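## Task

Lift the rear cooling block (farther from the handle) from the drawer of cooler COLD and set it on deck slot D2, lying flat and seated within the slot's locators. Its 4 loose tubes must each finish in the bore they began in. The front block must remain flat in its own place with every tube still in its bore, and plate P1 must stay on D1 as it is now. At the end, release the block and move the gripper away.

## Robot and tools

Robot: two FANUC CRX-5iA arms, left_arm and right_arm, each with a Robotiq 2F-140 two-finger gripper. Either arm may do the job; the idle one can be parked out of the way. D1 is the deck slot beside COLD and D2 lies past D1. COLD is free-standing: it must finish within about a finger's width of its start, upright and barely rotated, and its open drawer rolls when pushed.

Frame: one shared scene frame. Origin on the table top between the arms, +z up, +x out over the table, left_arm on the +y side (the names are not image sides). Arm bases: left_arm at (+0.058, +0.344, 0) m, quat_wxyz (+1.000, 0, 0, -0.023); right_arm at (+0.011, -0.456, 0) m, quat_wxyz (+0.996, 0, 0, +0.088). Gripper axes: fingers point along its +z, close along its y.

execute_actions(actions, pictures): actions holds zero or one item. Empty list: no command, just the current state. An item with rows (1 to 15 rows) and steps (1 to 15, default 15) is a move; each row lasts one control step of 1/30 s and the final row repeats to fill the steps. An item with only steps (up to 300) is a wait that ends that many steps after the previous result, reply time included. pictures=false drops the images. A refused call moves nothing.

Row layout: one list of 18 numbers, each in [-1, 1], covering both arms even if one stays still. First left_arm: six joint numbers (waist, shoulder, elbow, forearm roll, wrist pitch, wrist roll), then gripper position, force_limit, speed; then the same nine for right_arm.

Joint numbers are offsets, not poses. They are measured from the joint angles in the latest result that printed them (before any such result in a scene, and for further calls in the same reply, from where the arm is when the action starts), never from the previous row. Scale: 1.0 equals 1.983 rad for waist and shoulder, 2.38 rad for elbow, 2.975 rad for forearm roll, wrist pitch and wrist roll. So a row of zeros is not a pause: it pulls the arm back to that reference. Stated ranges (rad): waist -3.491..3.491, shoulder -3.140..3.140, elbow -1.187..4.328, forearm roll -3.316..3.316, wrist pitch -3.140..3.140, wrist roll -3.927..3.927. Asking more than 0.010 rad outward past an end gets the call refused; true ends may differ by up to 0.010 rad, and a request beyond the true end is clipped there, reported as "joint sent to its limit" (possibly for an earlier, still-running action). No such line does not prove there is room left.

Gripper numbers are absolute settings. position: +1 fully open (140 mm), about -0.8 pads touch, -1 closes until blocked. force_limit: about 14 N at -1, 60 N at 0, 107 N at +1 (parts up to 40 mm wide). speed: about 30, 140, 250 mm/s at -1, 0, +1. To leave a gripper unchanged, resend its previous three numbers; a 0 is a real command. To grip, send -1 and confirm object_status 2. object_status: 0 moving, 1 blocked while opening, 2 blocked while closing, 3 reached target or pads met (thin items may still be held). Stopped fingers hold until the position number changes by 0.01 or more, or the object yields or is lost. With status 2, a new force_limit applies only with a new position number: raise force and alternate -1 and -0.98. position_measured is in counts, 3 open to 230 closed, not linear. end_effector_position is the point between closed pads; fingertips extend about 33 mm past it closed and 9 mm open, and move about 24 mm farther out while closing, so leave clearance above surfaces.

Motion limits: joint target speeds up to 2.62 rad/s (waist, shoulder), 3.14 (elbow), 3.93 (wrist joints), 0.5 s to ramp up, all joints of an arm synchronised. Targets are kept within 0.805 rad (waist, shoulder), 0.966 (elbow), 1.21 (wrist joints) of measured angles, and scaled back if they would put the gripper over 70 mm from its measured position. Arms keep heading to the last row's target while you think or wait, until everything nearly stops or a step is HELD.

Results: per arm end_effector_position (m) and end_effector_quat_wxyz in the scene frame, less accurate at long reach; Joint positions (rad) and Joint velocities (rad/s) per arm in column order; object_status and position_measured. "joint command not followed" means the clearance check altered or blocked targets on some steps. HELD marks steps whose row was not sent in full. TORQUE FAULT (load limits 152 N m waist, shoulder, elbow; 38 N m wrist joints, held weight included) or FORCE FAULT (150 N external) stops that arm for 10 s, skipping the rest of the call. MOTOR HOT warns of heating from held loads; OVER-TEMPERATURE FAULT brakes the arm until cooled.

zoom_image(camera, region): a closer view of the latest image; region [x0, y0, x1, y1] in pixels, origin top-left, at most 504 by 504. Cameras: cam_head_left, cam_head_right, cam_high, cam_low (504x504), cam_left_wrist, cam_right_wrist (616x616, fisheye). read_manual(section="licences") returns licence text only. finished_scene(scene) ends and grades the given scene, irreversibly; replying with no tool call ends everything.

Avoid: knocking anything off the table, arms striking or pressing each other, shoving COLD or slamming the drawer, drops, slips and hard hits. Occasional tugs on held parts or pushes on loose items may occur.

Each tool is called after "Request:" as name([rows], argument=value, ...), one row to a line, values as JSON.

## Session

Request:
execute_actions(actions=[])

Scene clock: 0.00 s of 6600.00 s.
left_arm: end_effector_position=(+0.4901, +0.7785, +0.2652) position_measured=3 object_status=3 end_effector_quat_wxyz=(+0.385, -0.358, +0.619, -0.584) | right_arm: end_effector_position=(+0.4916, -0.6538, +0.2424) position_measured=3 object_status=3 end_effector_quat_wxyz=(-0.151, -0.144, +0.883, -0.420)
Joint positions: left_arm=[ 1.485  0.602 -0.274  1.298 -1.765 -2.536] | right_arm=[ 0.151  0.268 -0.224  0.773 -1.63  -1.755]
Joint velocities: left_arm=[ 0.    -0.001 -0.    -0.     0.     0.   ] | right_arm=[-0.001  0.    -0.     0.     0.     0.   ]

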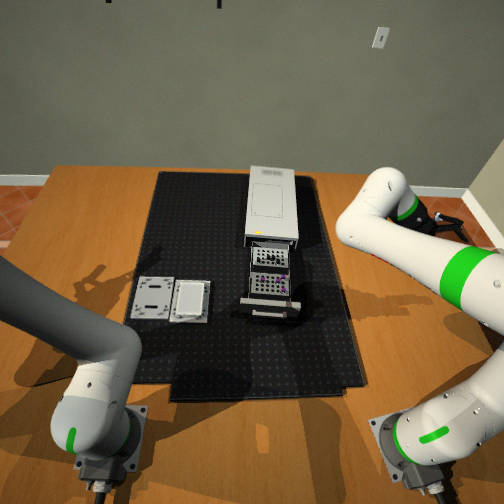

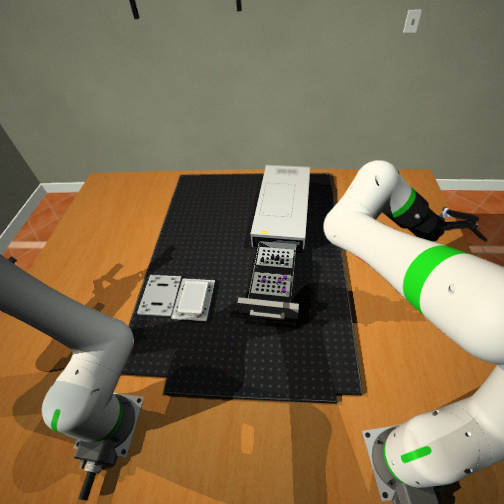

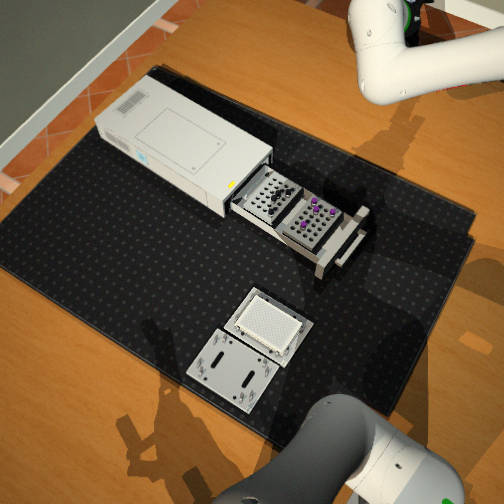

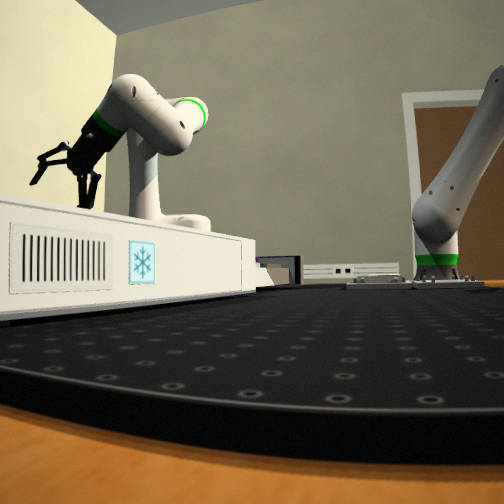

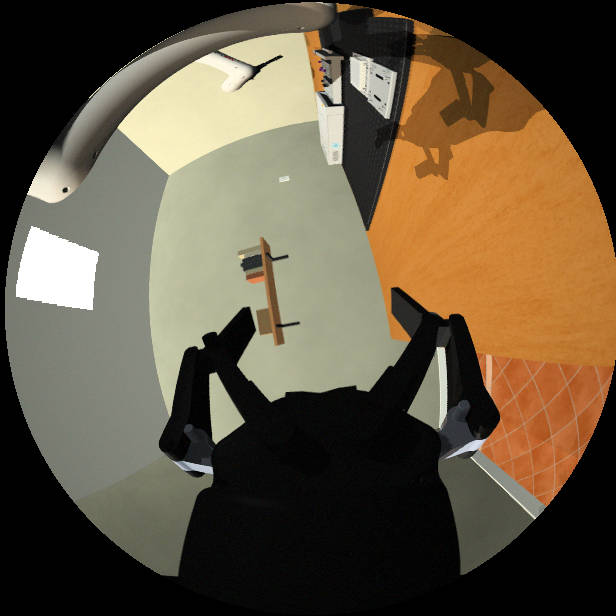

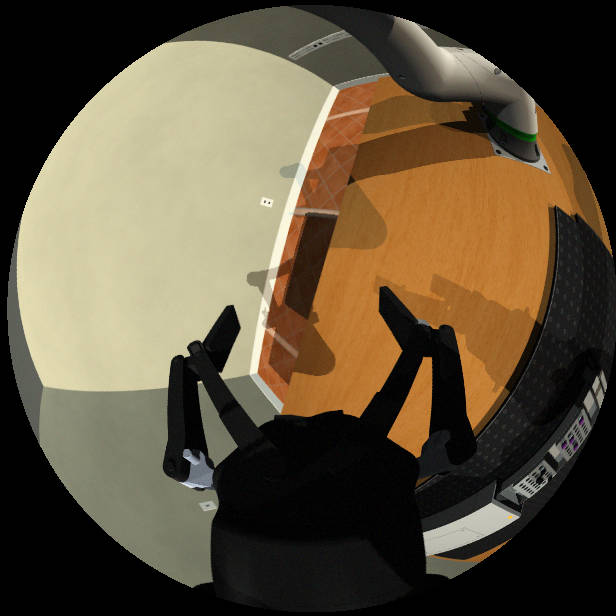

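Request:
zoom_image(camera="cam_high", region=[210, 140, 380, 290])

Request:
zoom_image(camera="cam_head_left", region=[225, 225, 325, 325])

Request:
zoom_image(camera="cam_high", region=[180, 280, 320, 420])

Region (210, 140, 380, 290) of cam_high's 504x504 image, scaled by 2.965, with more detail than that image has; it fills the top 445 rows of this view, and the rest is white.

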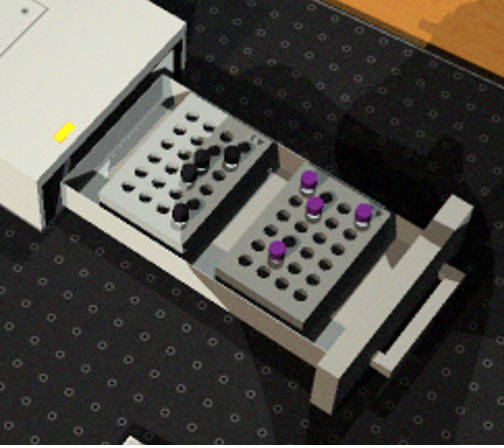

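Region (225, 225, 325, 325) of cam_head_left's 504x504 image, scaled by 5.040, with more detail than that image has.

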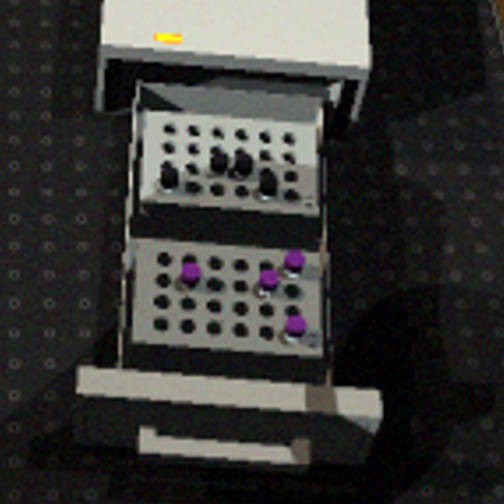

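Region (180, 280, 320, 420) of cam_high's 504x504 image, scaled by 3.600, with more detail than that image has.

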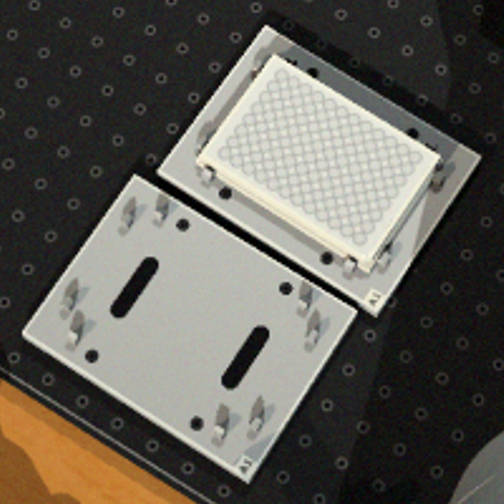

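Request:
zoom_image(camera="cam_low", region=[225, 225, 325, 305])

Request:
zoom_image(camera="cam_high", region=[215, 140, 315, 240])

Request:
zoom_image(camera="cam_low", region=[335, 250, 495, 300])

Region (225, 225, 325, 305) of cam_low's 504x504 image, scaled by 5.040, with more detail than that image has; it fills the top 403 rows of this view, and the rest is white.

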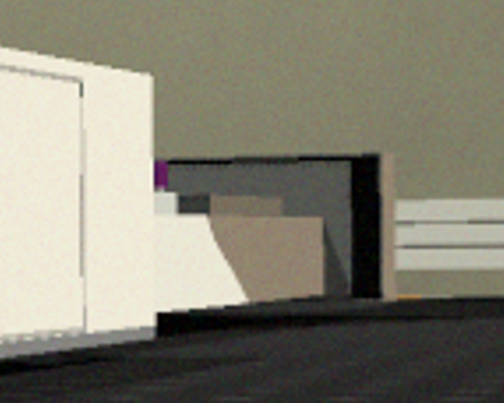

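Region (215, 140, 315, 240) of cam_high's 504x504 image, scaled by 5.040, with more detail than that image has.

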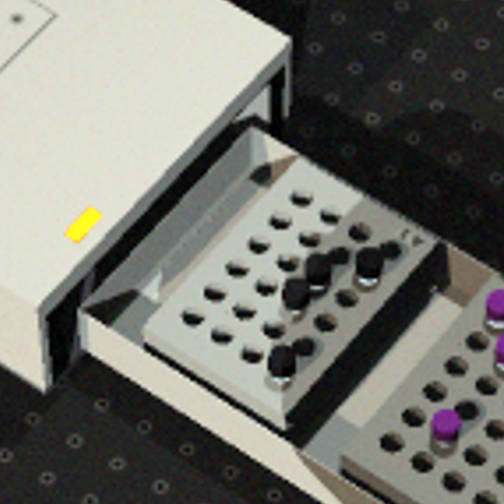

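Region (335, 250, 495, 300) of cam_low's 504x504 image, scaled by 3.150, with more detail than that image has; it fills the top 158 rows of this view, and the rest is white.

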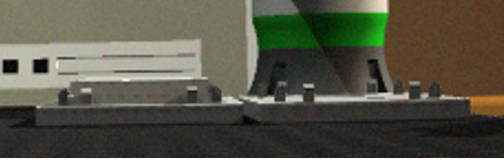

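Request:
execute_actions([
  {"rows": [[-0.4034, 0.0403, 0.3151, -0.1681, -0.0067, -0.0269, 1, 0, 0, -0.252, 0, 0, 0, 0, 0, 1, 0, 0]], "steps": 15},
], pictures=false)

Scene clock: 120.50 s of 6600.00 s.
left_arm: end_effector_position=(+0.5980, +0.6665, +0.2741) position_measured=3 object_status=3 end_effector_quat_wxyz=(+0.296, -0.187, +0.756, -0.553) | right_arm: end_effector_position=(+0.4152, -0.7824, +0.2424) position_measured=3 object_status=3 end_effector_quat_wxyz=(-0.210, -0.015, +0.895, -0.394)
Joint positions: left_arm=[ 1.215  0.629 -0.021  1.129 -1.771 -2.563] | right_arm=[-0.138  0.268 -0.224  0.773 -1.63  -1.755]
Joint velocities: left_arm=[-0.667  0.068  0.626 -0.414 -0.016 -0.067] | right_arm=[-0.718  0.     0.001 -0.     0.001  0.001]
Steps of this call (steps 1 to 90: nothing new was sent; then 117.00 s passed at rest; steps 91 to 105: all 15 steps of this action). Readings (joint positions | what the end effector reports):
91: left_arm=[1.485 0.602 -0.274 1.298 -1.765 -2.536] | right_arm=[0.151 0.268 -0.224 0.773 -1.630 -1.755] | left_arm position_measured=3 object_status=3 | right_arm position_measured=3 object_status=3
92: left_arm=[1.483 0.602 -0.272 1.297 -1.765 -2.536] | right_arm=[0.149 0.268 -0.224 0.773 -1.630 -1.755] | left_arm position_measured=3 object_status=3 | right_arm position_measured=3 object_status=3
94: left_arm=[1.463 0.604 -0.252 1.284 -1.765 -2.538] | right_arm=[0.128 0.268 -0.224 0.773 -1.630 -1.755] | left_arm position_measured=3 object_status=3 | right_arm position_measured=3 object_status=3
98: left_arm=[1.372 0.613 -0.167 1.227 -1.767 -2.547] | right_arm=[0.031 0.268 -0.224 0.773 -1.630 -1.755] | left_arm position_measured=3 object_status=3 | right_arm position_measured=3 object_status=3
105: the state above

Request:
execute_actions([
  {"rows": [[-0.8494, 0.1435, 0.4921, -0.3795, -0.0123, -0.0482, 1, 0, 0, -0.1064, 0, 0, 0, 0, 0, 1, 0, 0]], "steps": 15},
], pictures=false)

Request:
execute_actions([
  {"steps": 60},
])

Scene clock: 129.73 s of 6600.00 s.
left_arm: end_effector_position=(+0.7376, +0.2807, +0.2303) position_measured=3 object_status=3 end_effector_quat_wxyz=(+0.070, +0.359, +0.884, -0.291) | right_arm: end_effector_position=(+0.3378, -0.8597, +0.2424) position_measured=3 object_status=3 end_effector_quat_wxyz=(-0.251, +0.079, +0.891, -0.369)
Joint positions: left_arm=[ 0.392  0.756  0.693  0.541 -1.792 -2.645] | right_arm=[-0.349  0.268 -0.224  0.773 -1.63  -1.755]
Joint velocities: left_arm=[-0.726  0.152  0.443 -0.519 -0.014 -0.06 ] | right_arm=[ 0.    -0.002  0.    -0.    -0.001 -0.001]
Steps of this call (steps 1 to 45: the robot went on to your last target; steps 46 to 90: nothing new was sent; then 5.73 s passed at rest; steps 91 to 105: all 15 steps of this action). Readings (joint positions | what the end effector reports):
91: left_arm=[0.685 0.682 0.476 0.797 -1.785 -2.616] | right_arm=[-0.349 0.268 -0.224 0.773 -1.630 -1.755] | left_arm position_measured=3 object_status=3 | right_arm position_measured=3 object_status=3
92: left_arm=[0.683 0.682 0.478 0.795 -1.785 -2.616] | right_arm=[-0.349 0.268 -0.224 0.773 -1.630 -1.755] | left_arm position_measured=3 object_status=3 | right_arm position_measured=3 object_status=3
94: left_arm=[0.662 0.688 0.496 0.775 -1.785 -2.619] | right_arm=[-0.349 0.268 -0.224 0.773 -1.630 -1.755] | left_arm position_measured=3 object_status=3 | right_arm position_measured=3 object_status=3
98: left_arm=[0.565 0.715 0.575 0.681 -1.788 -2.629] | right_arm=[-0.349 0.268 -0.224 0.773 -1.630 -1.755] | left_arm position_measured=3 object_status=3 | right_arm position_measured=3 object_status=3
105: the state above

Scene clock: 131.73 s of 6600.00 s.
left_arm: end_effector_position=(+0.6401, -0.1347, +0.1800) position_measured=3 object_status=3 end_effector_quat_wxyz=(+0.000, +0.735, +0.678, -0.000) | right_arm: end_effector_position=(+0.3378, -0.8597, +0.2424) position_measured=3 object_status=3 end_effector_quat_wxyz=(-0.251, +0.079, +0.891, -0.369)
Joint positions: left_arm=[-0.469  0.913  1.151  0.    -1.808 -2.706] | right_arm=[-0.349  0.268 -0.224  0.773 -1.63  -1.755]
Joint velocities: left_arm=[ 0.    -0.001 -0.     0.     0.     0.   ] | right_arm=[-0.002  0.001  0.    -0.    -0.     0.   ]
Steps of this call (steps 1 to 60: the robot went on to your last target). Readings (joint positions | what the end effector reports):
1: left_arm=[0.368 0.761 0.708 0.523 -1.793 -2.647] | right_arm=[-0.349 0.268 -0.224 0.773 -1.630 -1.755] | left_arm position_measured=3 object_status=3 | right_arm position_measured=3 object_status=3
2: left_arm=[0.343 0.766 0.722 0.507 -1.793 -2.649] | right_arm=[-0.349 0.268 -0.224 0.773 -1.630 -1.755] | left_arm position_measured=3 object_status=3 | right_arm position_measured=3 object_status=3
4: left_arm=[0.295 0.775 0.749 0.475 -1.794 -2.653] | right_arm=[-0.349 0.268 -0.224 0.773 -1.630 -1.755] | left_arm position_measured=3 object_status=3 | right_arm position_measured=3 object_status=3
8: left_arm=[0.198 0.793 0.800 0.415 -1.796 -2.659] | right_arm=[-0.349 0.268 -0.224 0.773 -1.630 -1.755] | left_arm position_measured=3 object_status=3 | right_arm position_measured=3 object_status=3
60: the state above
All arms were judged still, so your last target was given up. Only a new action makes them travel on or press farther. Fingers that are still opening or closing keep moving.
camera_calibration (this result's frames):
cam_left_wrist: T_world_to_cam=[[0.968378, -0.248564, -0.0214342, -0.645409], [-0.226041, -0.910492, 0.34628, -0.0353009], [-0.105589, -0.330485, -0.937886, 0.385675], [0, 0, 0, 1]] pos_world=[0.657743, -0.065107, 0.360109]
cam_right_wrist: T_world_to_cam=[[0.076485, 0.695816, -0.714136, 0.739485], [0.996081, -0.0852304, 0.0236378, -0.414901], [-0.0444185, -0.713145, -0.699608, -0.243285], [0, 0, 0, 1]] pos_world=[0.345909, -0.723405, 0.367696]

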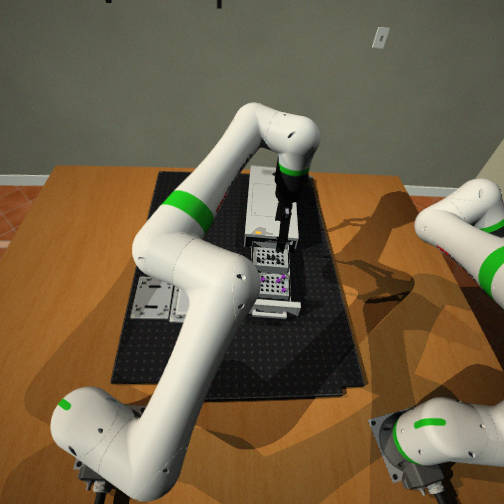

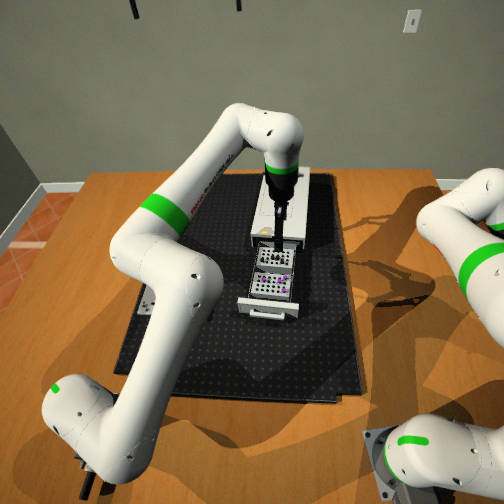

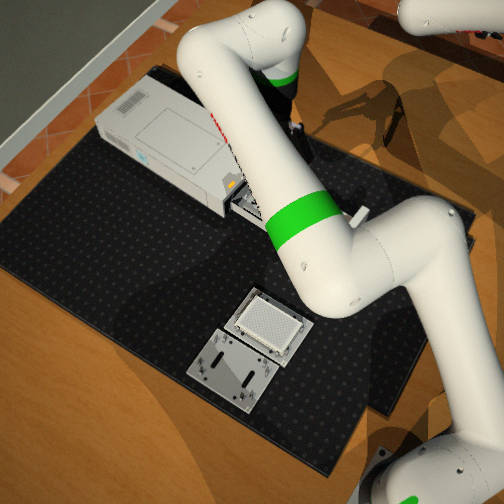

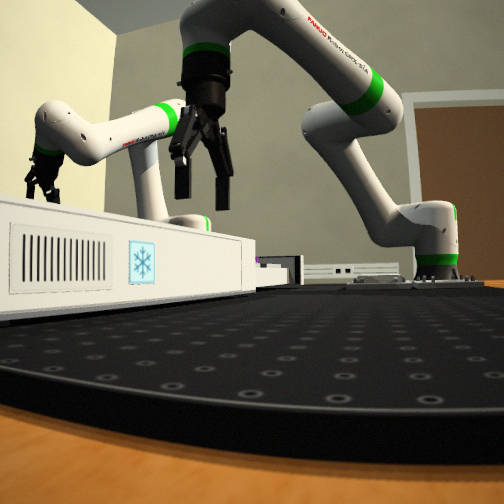

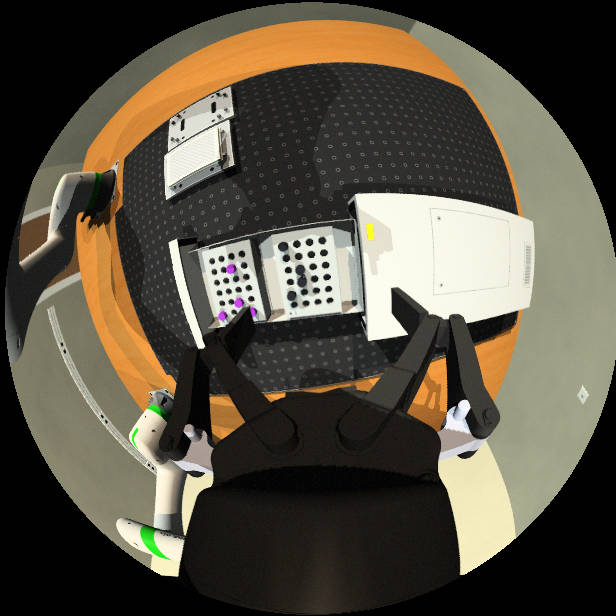

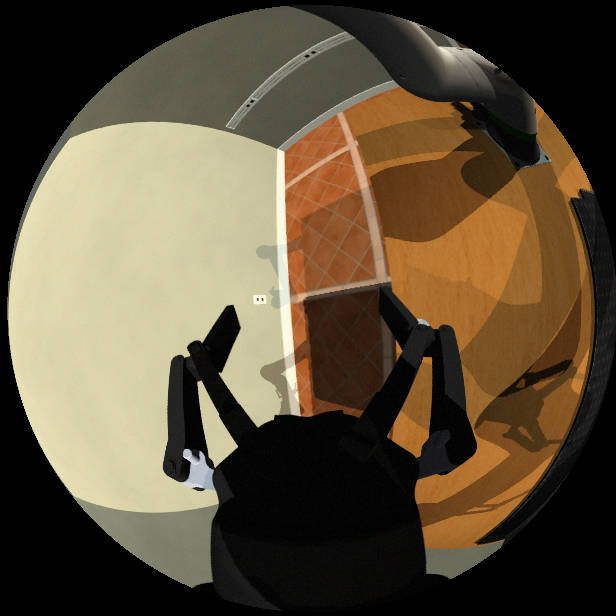

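Request:
zoom_image(camera="cam_left_wrist", region=[230, 200, 430, 350])

Region (230, 200, 430, 350) of cam_left_wrist's 616x616 image, scaled by 2.520, with more detail than that image has; it fills the top 378 rows of this view, and the rest is white.

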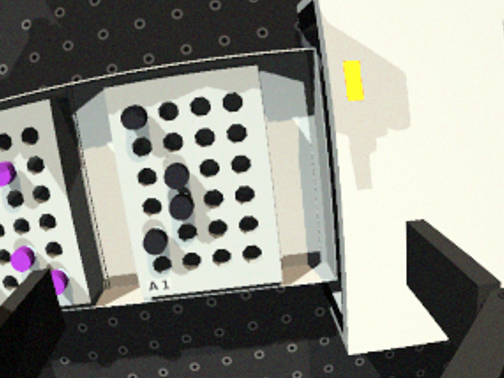

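Request:
zoom_image(camera="cam_left_wrist", region=[255, 215, 375, 335])

Region (255, 215, 375, 335) of cam_left_wrist's 616x616 image, scaled by 4.200, with more detail than that image has.

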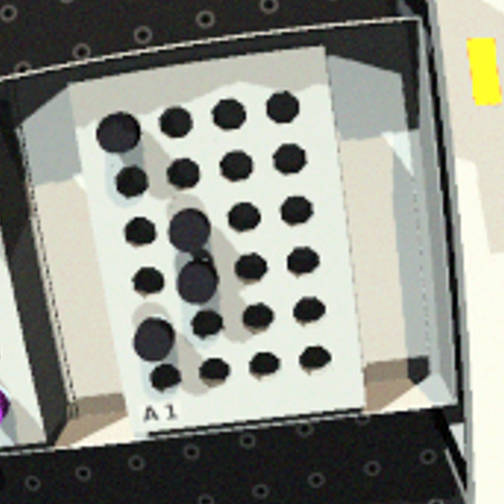

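Request:
execute_actions([
  {"rows": [[0.0078, -0.0675, -0.1467, 0, 0.0721, -0.0074, 0.46, 0, -0.5, 0, 0, 0, 0, 0, 0, 1, 0, 0]], "steps": 15},
], pictures=false)

Request:
execute_actions([
  {"steps": 15},
])

Scene clock: 179.83 s of 6600.00 s.
left_arm: end_effector_position=(+0.6259, -0.1140, +0.1297) position_measured=64 object_status=0 end_effector_quat_wxyz=(-0.000, +0.737, +0.676, -0.000) | right_arm: end_effector_position=(+0.3378, -0.8597, +0.2424) position_measured=3 object_status=3 end_effector_quat_wxyz=(-0.251, +0.079, +0.891, -0.369)
Joint positions: left_arm=[-0.454  0.78   0.803 -0.    -1.594 -2.728] | right_arm=[-0.349  0.268 -0.224  0.773 -1.63  -1.755]
Joint velocities: left_arm=[ 0.004 -0.034 -0.09  -0.     0.055 -0.005] | right_arm=[-0.    -0.    -0.001  0.001  0.    -0.   ]
Steps of this call (steps 1 to 90: nothing new was sent; then 44.60 s passed at rest; steps 91 to 105: all 15 steps of this action). Readings (joint positions | what the end effector reports):
91: left_arm=[-0.469 0.913 1.151 0.000 -1.808 -2.706] | right_arm=[-0.349 0.268 -0.224 0.773 -1.630 -1.755] | left_arm position_measured=3 object_status=0 | right_arm position_measured=3 object_status=3
92: left_arm=[-0.469 0.913 1.149 0.000 -1.807 -2.707] | right_arm=[-0.349 0.268 -0.224 0.773 -1.630 -1.755] | left_arm position_measured=4 object_status=0 | right_arm position_measured=3 object_status=3
94: left_arm=[-0.468 0.903 1.123 0.000 -1.791 -2.708] | right_arm=[-0.349 0.268 -0.224 0.773 -1.630 -1.755] | left_arm position_measured=13 object_status=0 | right_arm position_measured=3 object_status=3
98: left_arm=[-0.462 0.852 0.989 0.000 -1.709 -2.717] | right_arm=[-0.349 0.268 -0.224 0.773 -1.630 -1.755] | left_arm position_measured=32 object_status=0 | right_arm position_measured=3 object_status=3
105: the state above

Scene clock: 180.33 s of 6600.00 s.
left_arm: end_effector_position=(+0.6258, -0.1138, +0.1295) position_measured=71 object_status=3 end_effector_quat_wxyz=(-0.000, +0.737, +0.676, -0.000) | right_arm: end_effector_position=(+0.3378, -0.8597, +0.2424) position_measured=3 object_status=3 end_effector_quat_wxyz=(-0.251, +0.079, +0.891, -0.369)
Joint positions: left_arm=[-0.454  0.78   0.801 -0.    -1.593 -2.728] | right_arm=[-0.349  0.268 -0.224  0.773 -1.63  -1.755]
Joint velocities: left_arm=[ 0.    -0.001  0.001 -0.001 -0.001  0.   ] | right_arm=[-0.     0.001 -0.     0.    -0.001 -0.001]
Steps of this call (steps 1 to 15: the robot went on to your last target). Readings (joint positions | what the end effector reports):
1: left_arm=[-0.454 0.780 0.802 -0.000 -1.594 -2.728] | right_arm=[-0.349 0.268 -0.224 0.773 -1.630 -1.755] | left_arm position_measured=68 object_status=0 | right_arm position_measured=3 object_status=3
2: left_arm=[-0.454 0.780 0.802 -0.000 -1.593 -2.728] | right_arm=[-0.349 0.268 -0.224 0.773 -1.630 -1.755] | left_arm position_measured=71 object_status=0 | right_arm position_measured=3 object_status=3
4: left_arm=[-0.454 0.780 0.802 -0.000 -1.593 -2.728] | right_arm=[-0.349 0.268 -0.224 0.773 -1.630 -1.755] | left_arm position_measured=71 object_status=0 | right_arm position_measured=3 object_status=3
8: left_arm=[-0.454 0.780 0.801 -0.000 -1.593 -2.728] | right_arm=[-0.349 0.268 -0.224 0.773 -1.630 -1.755] | left_arm position_measured=71 object_status=3 | right_arm position_measured=3 object_status=3
15: the state above
All arms were judged still, so your last target was given up. Only a new action makes them travel on or press farther. Fingers that are still opening or closing keep moving.
camera_calibration (this result's frames):
cam_left_wrist: T_world_to_cam=[[0.966717, -0.254885, -0.0221707, -0.627002], [-0.231767, -0.909139, 0.346051, 0.00176118], [-0.108359, -0.329395, -0.937954, 0.345534], [0, 0, 0, 1]] pos_world=[0.643983, -0.0443951, 0.309584]
cam_right_wrist: T_world_to_cam=[[0.0764847, 0.695816, -0.714136, 0.739485], [0.996081, -0.0852303, 0.0236374, -0.4149], [-0.0444187, -0.713145, -0.699608, -0.243285], [0, 0, 0, 1]] pos_world=[0.345909, -0.723406, 0.367696]

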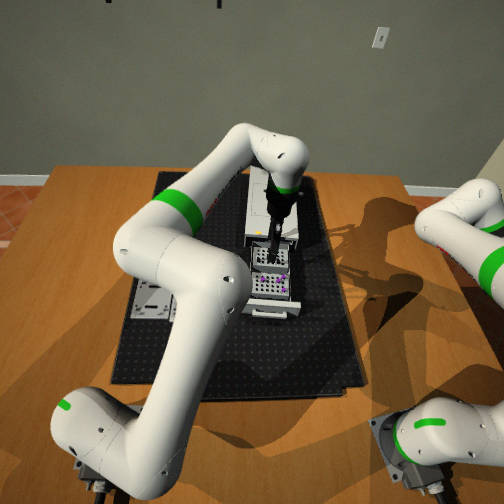

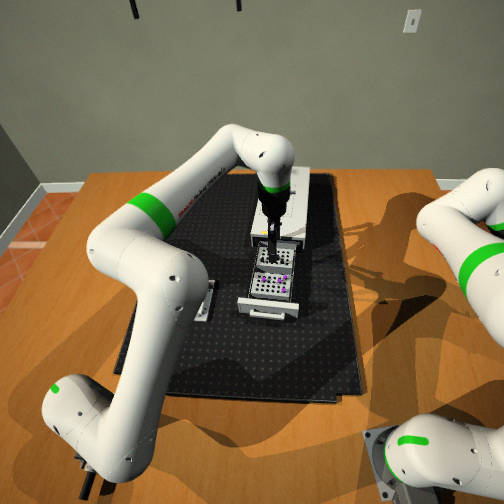

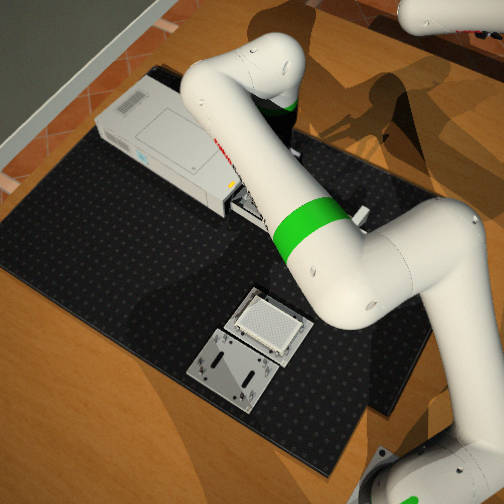

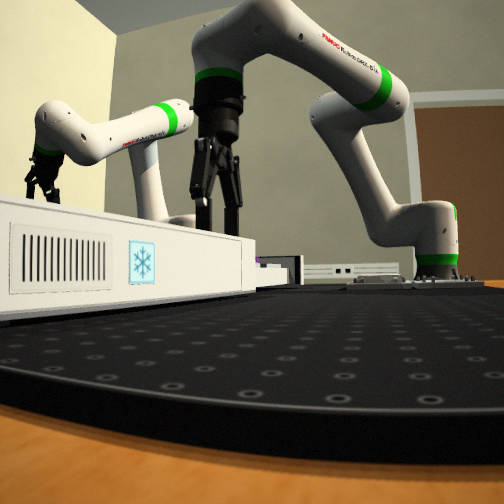

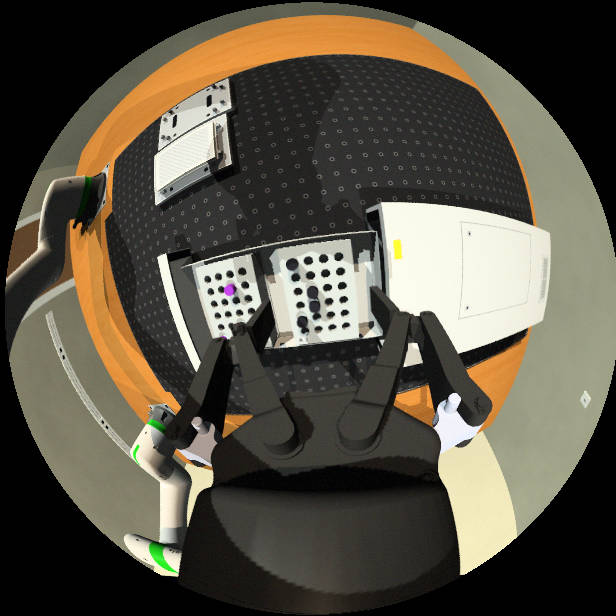

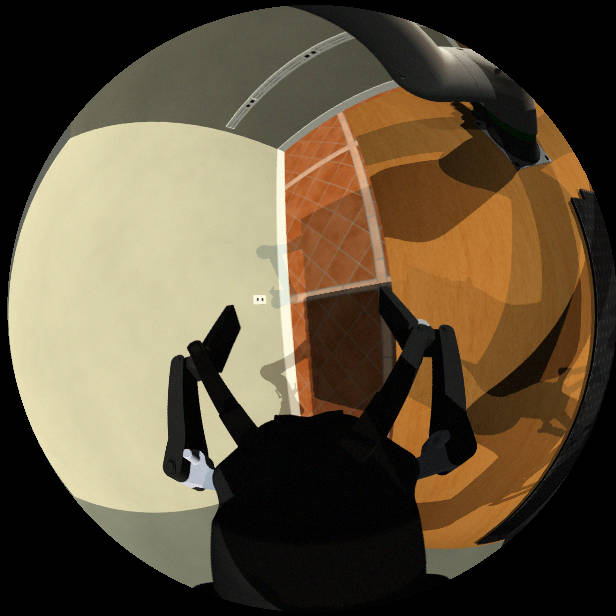

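Request:
zoom_image(camera="cam_left_wrist", region=[255, 225, 395, 365])

Region (255, 225, 395, 365) of cam_left_wrist's 616x616 image, scaled by 3.600, with more detail than that image has.

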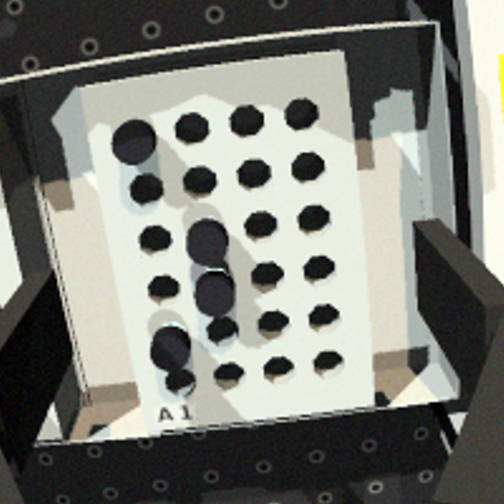

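Request:
execute_actions([
  {"rows": [[0, 0, -0.0008, 0, 0.0007, 0, 0.46, 0, -0.5, 0, 0, 0, 0, 0, 0, 1, 0, 0],[0, 0.0001, -0.0031, 0, 0.0025, 0, 0.46, 0, -0.5, 0, 0, 0, 0, 0, 0, 1, 0, 0],[0, 0.0001, -0.0065, 0, 0.0054, 0.0001, 0.46, 0, -0.5, 0, 0, 0, 0, 0, 0, 1, 0, 0],[0, 0.0002, -0.0107, 0, 0.0089, 0.0002, 0.46, 0, -0.5, 0, 0, 0, 0, 0, 0, 1, 0, 0],[0, 0.0003, -0.0156, 0, 0.0129, 0.0002, 0.46, 0, -0.5, 0, 0, 0, 0, 0, 0, 1, 0, 0],[-0.0001, 0.0004, -0.0207, 0, 0.0172, 0.0003, 0.46, 0, -0.5, 0, 0, 0, 0, 0, 0, 1, 0, 0],[-0.0001, 0.0006, -0.0259, 0, 0.0214, 0.0004, 0.46, 0, -0.5, 0, 0, 0, 0, 0, 0, 1, 0, 0],[-0.0001, 0.0007, -0.0307, 0, 0.0254, 0.0004, 0.46, 0, -0.5, 0, 0, 0, 0, 0, 0, 1, 0, 0],[-0.0001, 0.0009, -0.035, 0, 0.029, 0.0005, 0.46, 0, -0.5, 0, 0, 0, 0, 0, 0, 1, 0, 0],[-0.0001, 0.001, -0.0384, 0, 0.0318, 0.0006, 0.46, 0, -0.5, 0, 0, 0, 0, 0, 0, 1, 0, 0],[-0.0002, 0.0011, -0.0406, 0, 0.0336, 0.0006, 0.46, 0, -0.5, 0, 0, 0, 0, 0, 0, 1, 0, 0],[-0.0002, 0.0011, -0.0415, 0, 0.0343, 0.0006, 0.46, 0, -0.5, 0, 0, 0, 0, 0, 0, 1, 0, 0]], "steps": 15},
], pictures=false)

Request:
execute_actions([
  {"steps": 8},
])

Scene clock: 264.53 s of 6600.00 s.
left_arm: end_effector_position=(+0.6255, -0.1140, +0.0866) position_measured=71 object_status=3 end_effector_quat_wxyz=(+0.000, +0.736, +0.677, +0.000) | right_arm: end_effector_position=(+0.3378, -0.8597, +0.2424) position_measured=3 object_status=3 end_effector_quat_wxyz=(-0.251, +0.079, +0.891, -0.369)
Joint positions: left_arm=[-0.454  0.782  0.705  0.    -1.494 -2.727] | right_arm=[-0.349  0.268 -0.224  0.773 -1.63  -1.755]
Joint velocities: left_arm=[-0.001  0.001 -0.06  -0.     0.063  0.001] | right_arm=[-0.    -0.    -0.001  0.001 -0.     0.   ]
Steps of this call (steps 1 to 90: nothing new was sent; then 80.70 s passed at rest; steps 91 to 105: all 15 steps of this action). Readings (joint positions | what the end effector reports):
91: left_arm=[-0.454 0.780 0.801 0.000 -1.593 -2.728] | right_arm=[-0.349 0.268 -0.224 0.773 -1.630 -1.755] | left_arm position_measured=71 object_status=3 | right_arm position_measured=3 object_status=3
92: left_arm=[-0.454 0.780 0.801 0.000 -1.593 -2.728] | right_arm=[-0.349 0.268 -0.224 0.773 -1.630 -1.755] | left_arm position_measured=71 object_status=3 | right_arm position_measured=3 object_status=3
94: left_arm=[-0.454 0.780 0.795 0.000 -1.587 -2.728] | right_arm=[-0.349 0.268 -0.224 0.773 -1.630 -1.755] | left_arm position_measured=71 object_status=3 | right_arm position_measured=3 object_status=3
98: left_arm=[-0.454 0.780 0.765 0.000 -1.555 -2.728] | right_arm=[-0.349 0.268 -0.224 0.773 -1.630 -1.755] | left_arm position_measured=71 object_status=3 | right_arm position_measured=3 object_status=3
105: the state above

Scene clock: 264.80 s of 6600.00 s.
left_arm: end_effector_position=(+0.6254, -0.1140, +0.0855) position_measured=71 object_status=3 end_effector_quat_wxyz=(+0.000, +0.736, +0.677, +0.000) | right_arm: end_effector_position=(+0.3378, -0.8597, +0.2424) position_measured=3 object_status=3 end_effector_quat_wxyz=(-0.251, +0.079, +0.891, -0.369)
Joint positions: left_arm=[-0.454  0.782  0.703  0.    -1.491 -2.727] | right_arm=[-0.349  0.268 -0.224  0.773 -1.63  -1.755]
Joint velocities: left_arm=[ 0.    -0.002 -0.001 -0.     0.002  0.   ] | right_arm=[-0.    -0.001  0.001  0.    -0.    -0.   ]
Steps of this call (steps 1 to 8: the robot went on to your last target). Readings (joint positions | what the end effector reports):
1: left_arm=[-0.454 0.782 0.704 0.000 -1.493 -2.727] | right_arm=[-0.349 0.268 -0.224 0.773 -1.630 -1.755] | left_arm position_measured=71 object_status=3 | right_arm position_measured=3 object_status=3
2: left_arm=[-0.454 0.782 0.703 0.000 -1.492 -2.727] | right_arm=[-0.349 0.268 -0.224 0.773 -1.630 -1.755] | left_arm position_measured=71 object_status=3 | right_arm position_measured=3 object_status=3
4: left_arm=[-0.454 0.782 0.703 0.000 -1.492 -2.727] | right_arm=[-0.349 0.268 -0.224 0.773 -1.630 -1.755] | left_arm position_measured=71 object_status=3 | right_arm position_measured=3 object_status=3
8: the state above
camera_calibration (this result's frames):
cam_left_wrist: T_world_to_cam=[[0.96709, -0.253553, -0.0211465, -0.627814], [-0.230818, -0.909262, 0.34636, 0.0161354], [-0.107049, -0.330081, -0.937863, 0.30327], [0, 0, 0, 1]] pos_world=[0.643341, -0.0444095, 0.265561]
cam_right_wrist: T_world_to_cam=[[0.0764848, 0.695816, -0.714136, 0.739485], [0.996081, -0.0852304, 0.0236376, -0.414901], [-0.0444186, -0.713145, -0.699608, -0.243285], [0, 0, 0, 1]] pos_world=[0.345909, -0.723406, 0.367696]

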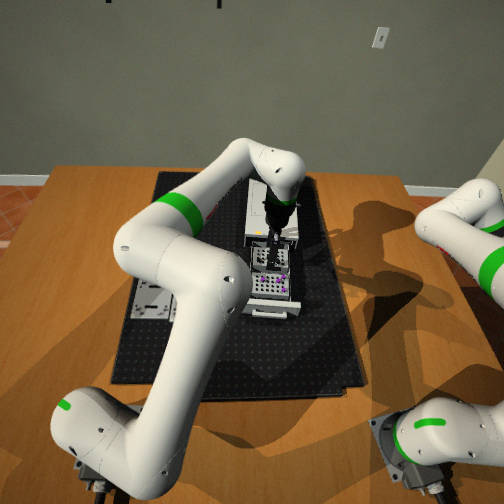

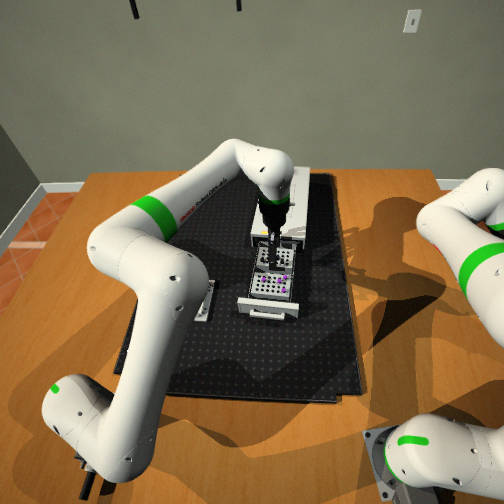

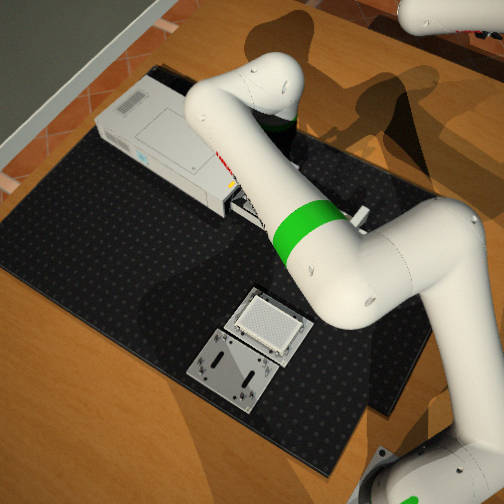

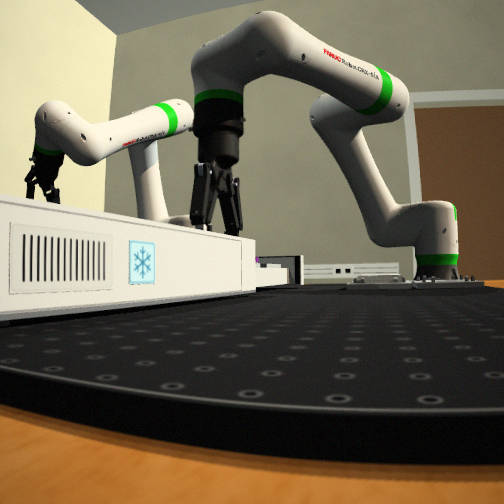

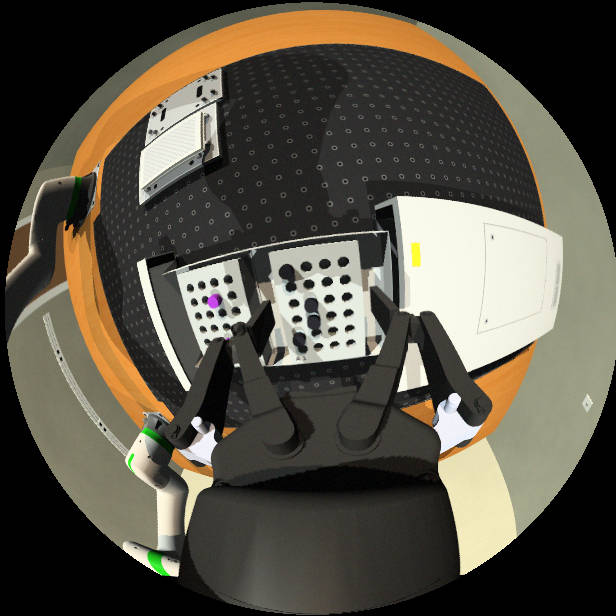

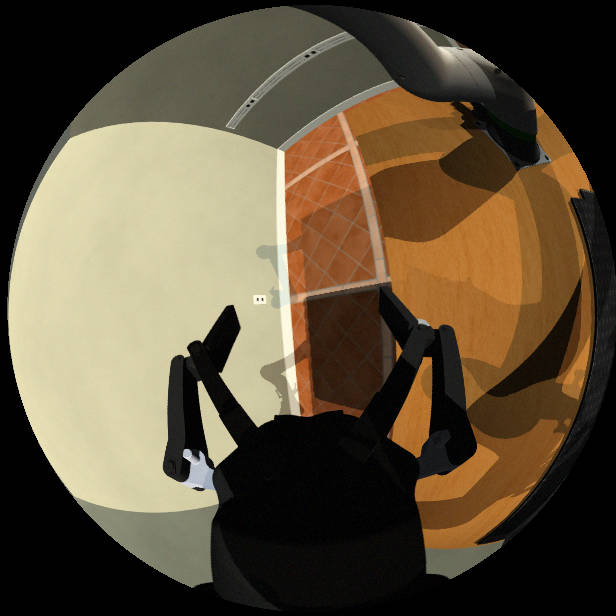

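Request:
zoom_image(camera="cam_left_wrist", region=[250, 225, 410, 385])

Request:
zoom_image(camera="cam_head_left", region=[235, 205, 315, 285])

Region (250, 225, 410, 385) of cam_left_wrist's 616x616 image, scaled by 3.150, with more detail than that image has.

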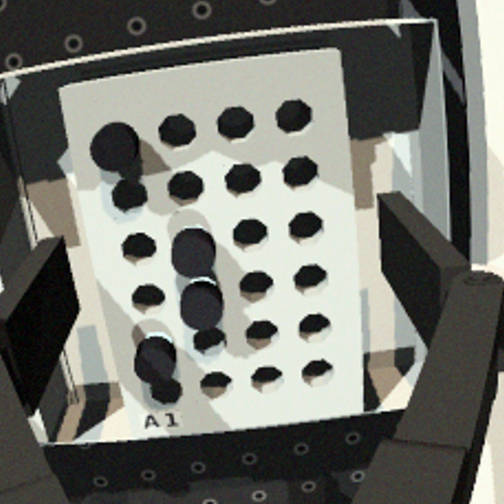

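Region (235, 205, 315, 285) of cam_head_left's 504x504 image, scaled by 6.300, with more detail than that image has.

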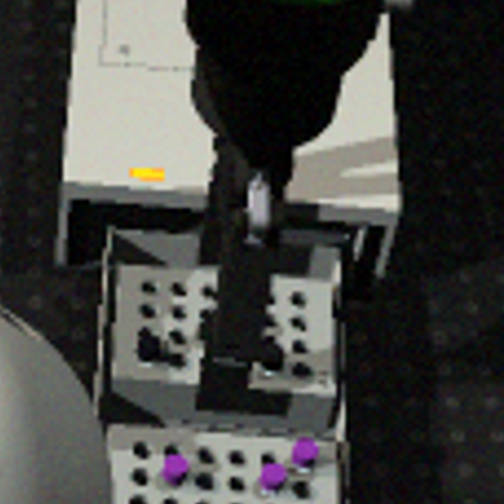

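Request:
execute_actions([
  {"rows": [[0, 0.0001, -0.0003, 0, 0.0003, 0, 0.365, 0, -0.8, 0, 0, 0, 0, 0, 0, 1, 0, 0],[-0.0001, 0.0003, -0.0012, 0, 0.0012, 0, 0.365, 0, -0.8, 0, 0, 0, 0, 0, 0, 1, 0, 0],[-0.0001, 0.0007, -0.0025, 0, 0.0024, 0.0001, 0.365, 0, -0.8, 0, 0, 0, 0, 0, 0, 1, 0, 0],[-0.0002, 0.0012, -0.0041, 0, 0.004, 0.0001, 0.365, 0, -0.8, 0, 0, 0, 0, 0, 0, 1, 0, 0],[-0.0003, 0.0017, -0.0058, 0, 0.0057, 0.0002, 0.365, 0, -0.8, 0, 0, 0, 0, 0, 0, 1, 0, 0],[-0.0004, 0.0021, -0.0075, 0, 0.0073, 0.0003, 0.365, 0, -0.8, 0, 0, 0, 0, 0, 0, 1, 0, 0],[-0.0005, 0.0026, -0.0091, 0, 0.0089, 0.0003, 0.365, 0, -0.8, 0, 0, 0, 0, 0, 0, 1, 0, 0],[-0.0005, 0.003, -0.0103, 0, 0.0101, 0.0004, 0.365, 0, -0.8, 0, 0, 0, 0, 0, 0, 1, 0, 0],[-0.0006, 0.0032, -0.0112, 0, 0.011, 0.0004, 0.365, 0, -0.8, 0, 0, 0, 0, 0, 0, 1, 0, 0],[-0.0006, 0.0033, -0.0116, 0, 0.0113, 0.0004, 0.365, 0, -0.8, 0, 0, 0, 0, 0, 0, 1, 0, 0]], "steps": 15},
])

Scene clock: 302.17 s of 6600.00 s.
left_arm: end_effector_position=(+0.6252, -0.1148, +0.0691) position_measured=83 object_status=3 end_effector_quat_wxyz=(-0.000, +0.736, +0.677, -0.000) | right_arm: end_effector_position=(+0.3378, -0.8597, +0.2424) position_measured=3 object_status=3 end_effector_quat_wxyz=(-0.251, +0.079, +0.891, -0.369)
Joint positions: left_arm=[-0.455  0.788  0.675 -0.    -1.458 -2.725] | right_arm=[-0.349  0.268 -0.224  0.773 -1.63  -1.755]
Joint velocities: left_arm=[ 0.     0.002 -0.005  0.     0.005 -0.001] | right_arm=[ 0.001  0.    -0.001 -0.     0.001  0.   ]
Steps of this call (steps 1 to 15: the robot went on to your last target; steps 16 to 90: nothing new was sent; then 33.87 s passed at rest; steps 91 to 105: all 15 steps of this action). Readings (joint positions | what the end effector reports):
91: left_arm=[-0.454 0.782 0.703 -0.000 -1.491 -2.727] | right_arm=[-0.349 0.268 -0.224 0.773 -1.630 -1.755] | left_arm position_measured=71 object_status=0 | right_arm position_measured=3 object_status=3
92: left_arm=[-0.454 0.782 0.702 -0.000 -1.491 -2.727] | right_arm=[-0.349 0.268 -0.224 0.773 -1.630 -1.755] | left_arm position_measured=72 object_status=0 | right_arm position_measured=3 object_status=3
94: left_arm=[-0.454 0.782 0.700 -0.000 -1.488 -2.727] | right_arm=[-0.349 0.268 -0.224 0.773 -1.630 -1.755] | left_arm position_measured=78 object_status=0 | right_arm position_measured=3 object_status=3
98: left_arm=[-0.455 0.785 0.688 -0.000 -1.473 -2.726] | right_arm=[-0.349 0.268 -0.224 0.773 -1.630 -1.755] | left_arm position_measured=83 object_status=0 | right_arm position_measured=3 object_status=3
105: the state above
camera_calibration (this result's frames):
cam_left_wrist: T_world_to_cam=[[0.967082, -0.25355, -0.0215797, -0.62808], [-0.230691, -0.909359, 0.346191, 0.0209223], [-0.1074, -0.329817, -0.937916, 0.287938], [0, 0, 0, 1]] pos_world=[0.643155, -0.0452566, 0.249265]
cam_right_wrist: T_world_to_cam=[[0.076485, 0.695816, -0.714136, 0.739485], [0.996081, -0.0852303, 0.0236378, -0.414901], [-0.0444185, -0.713145, -0.699608, -0.243285], [0, 0, 0, 1]] pos_world=[0.345909, -0.723406, 0.367696]

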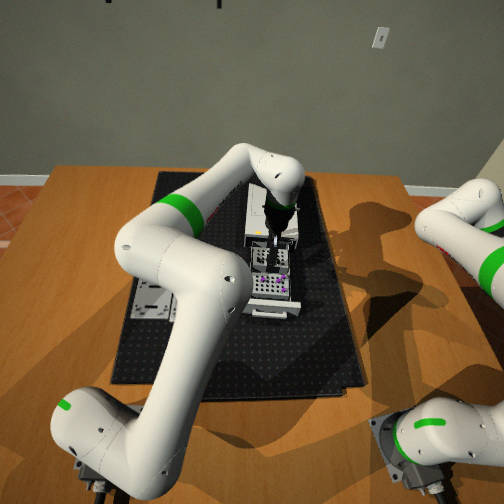

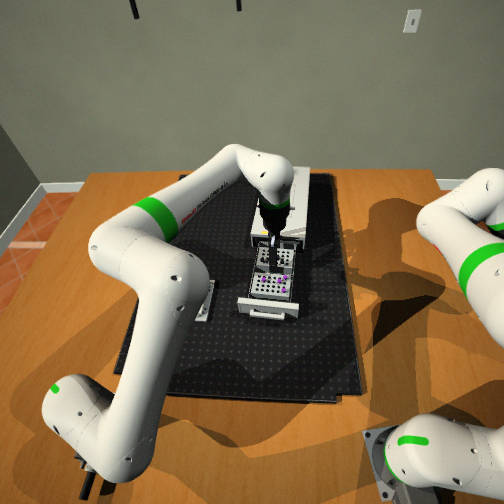

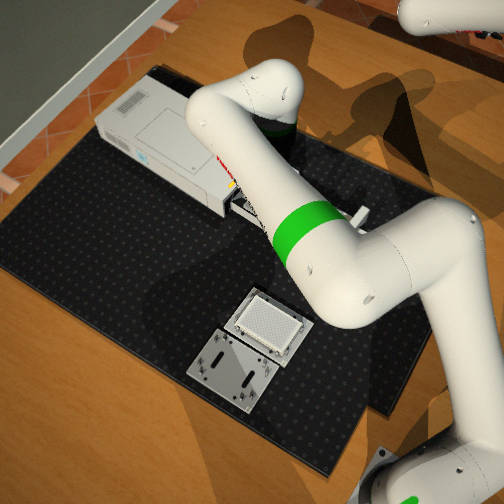

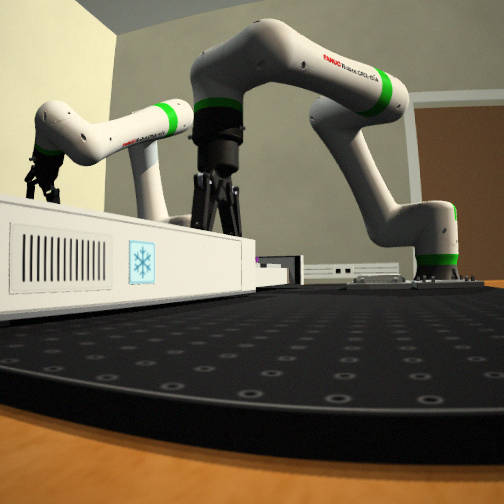

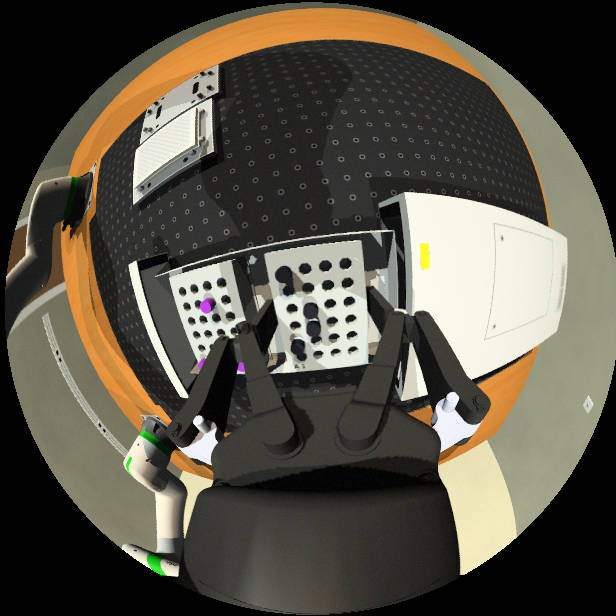

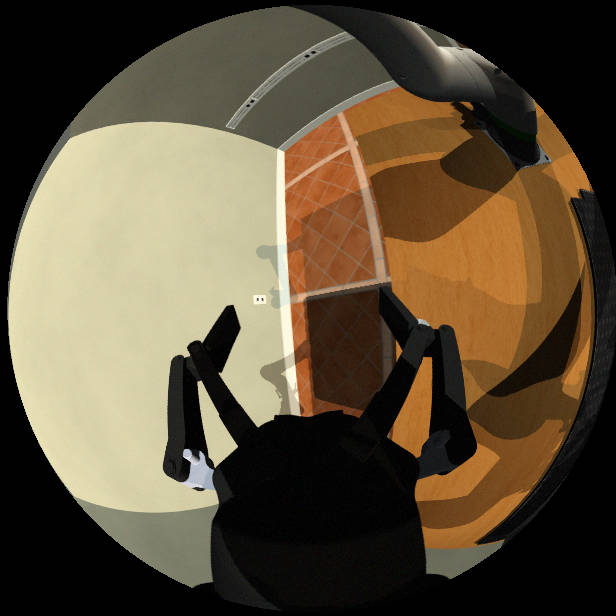

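Request:
zoom_image(camera="cam_left_wrist", region=[245, 225, 425, 405])

Region (245, 225, 425, 405) of cam_left_wrist's 616x616 image, scaled by 2.800, with more detail than that image has.

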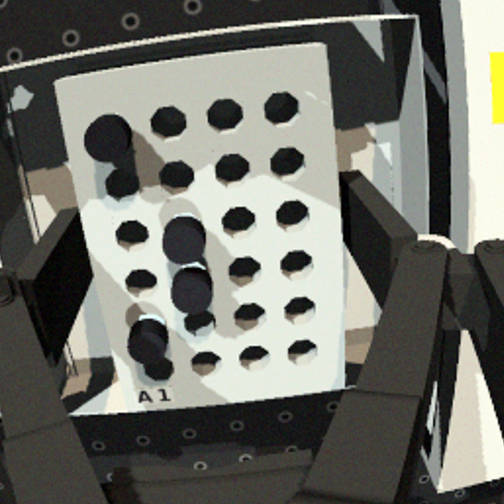

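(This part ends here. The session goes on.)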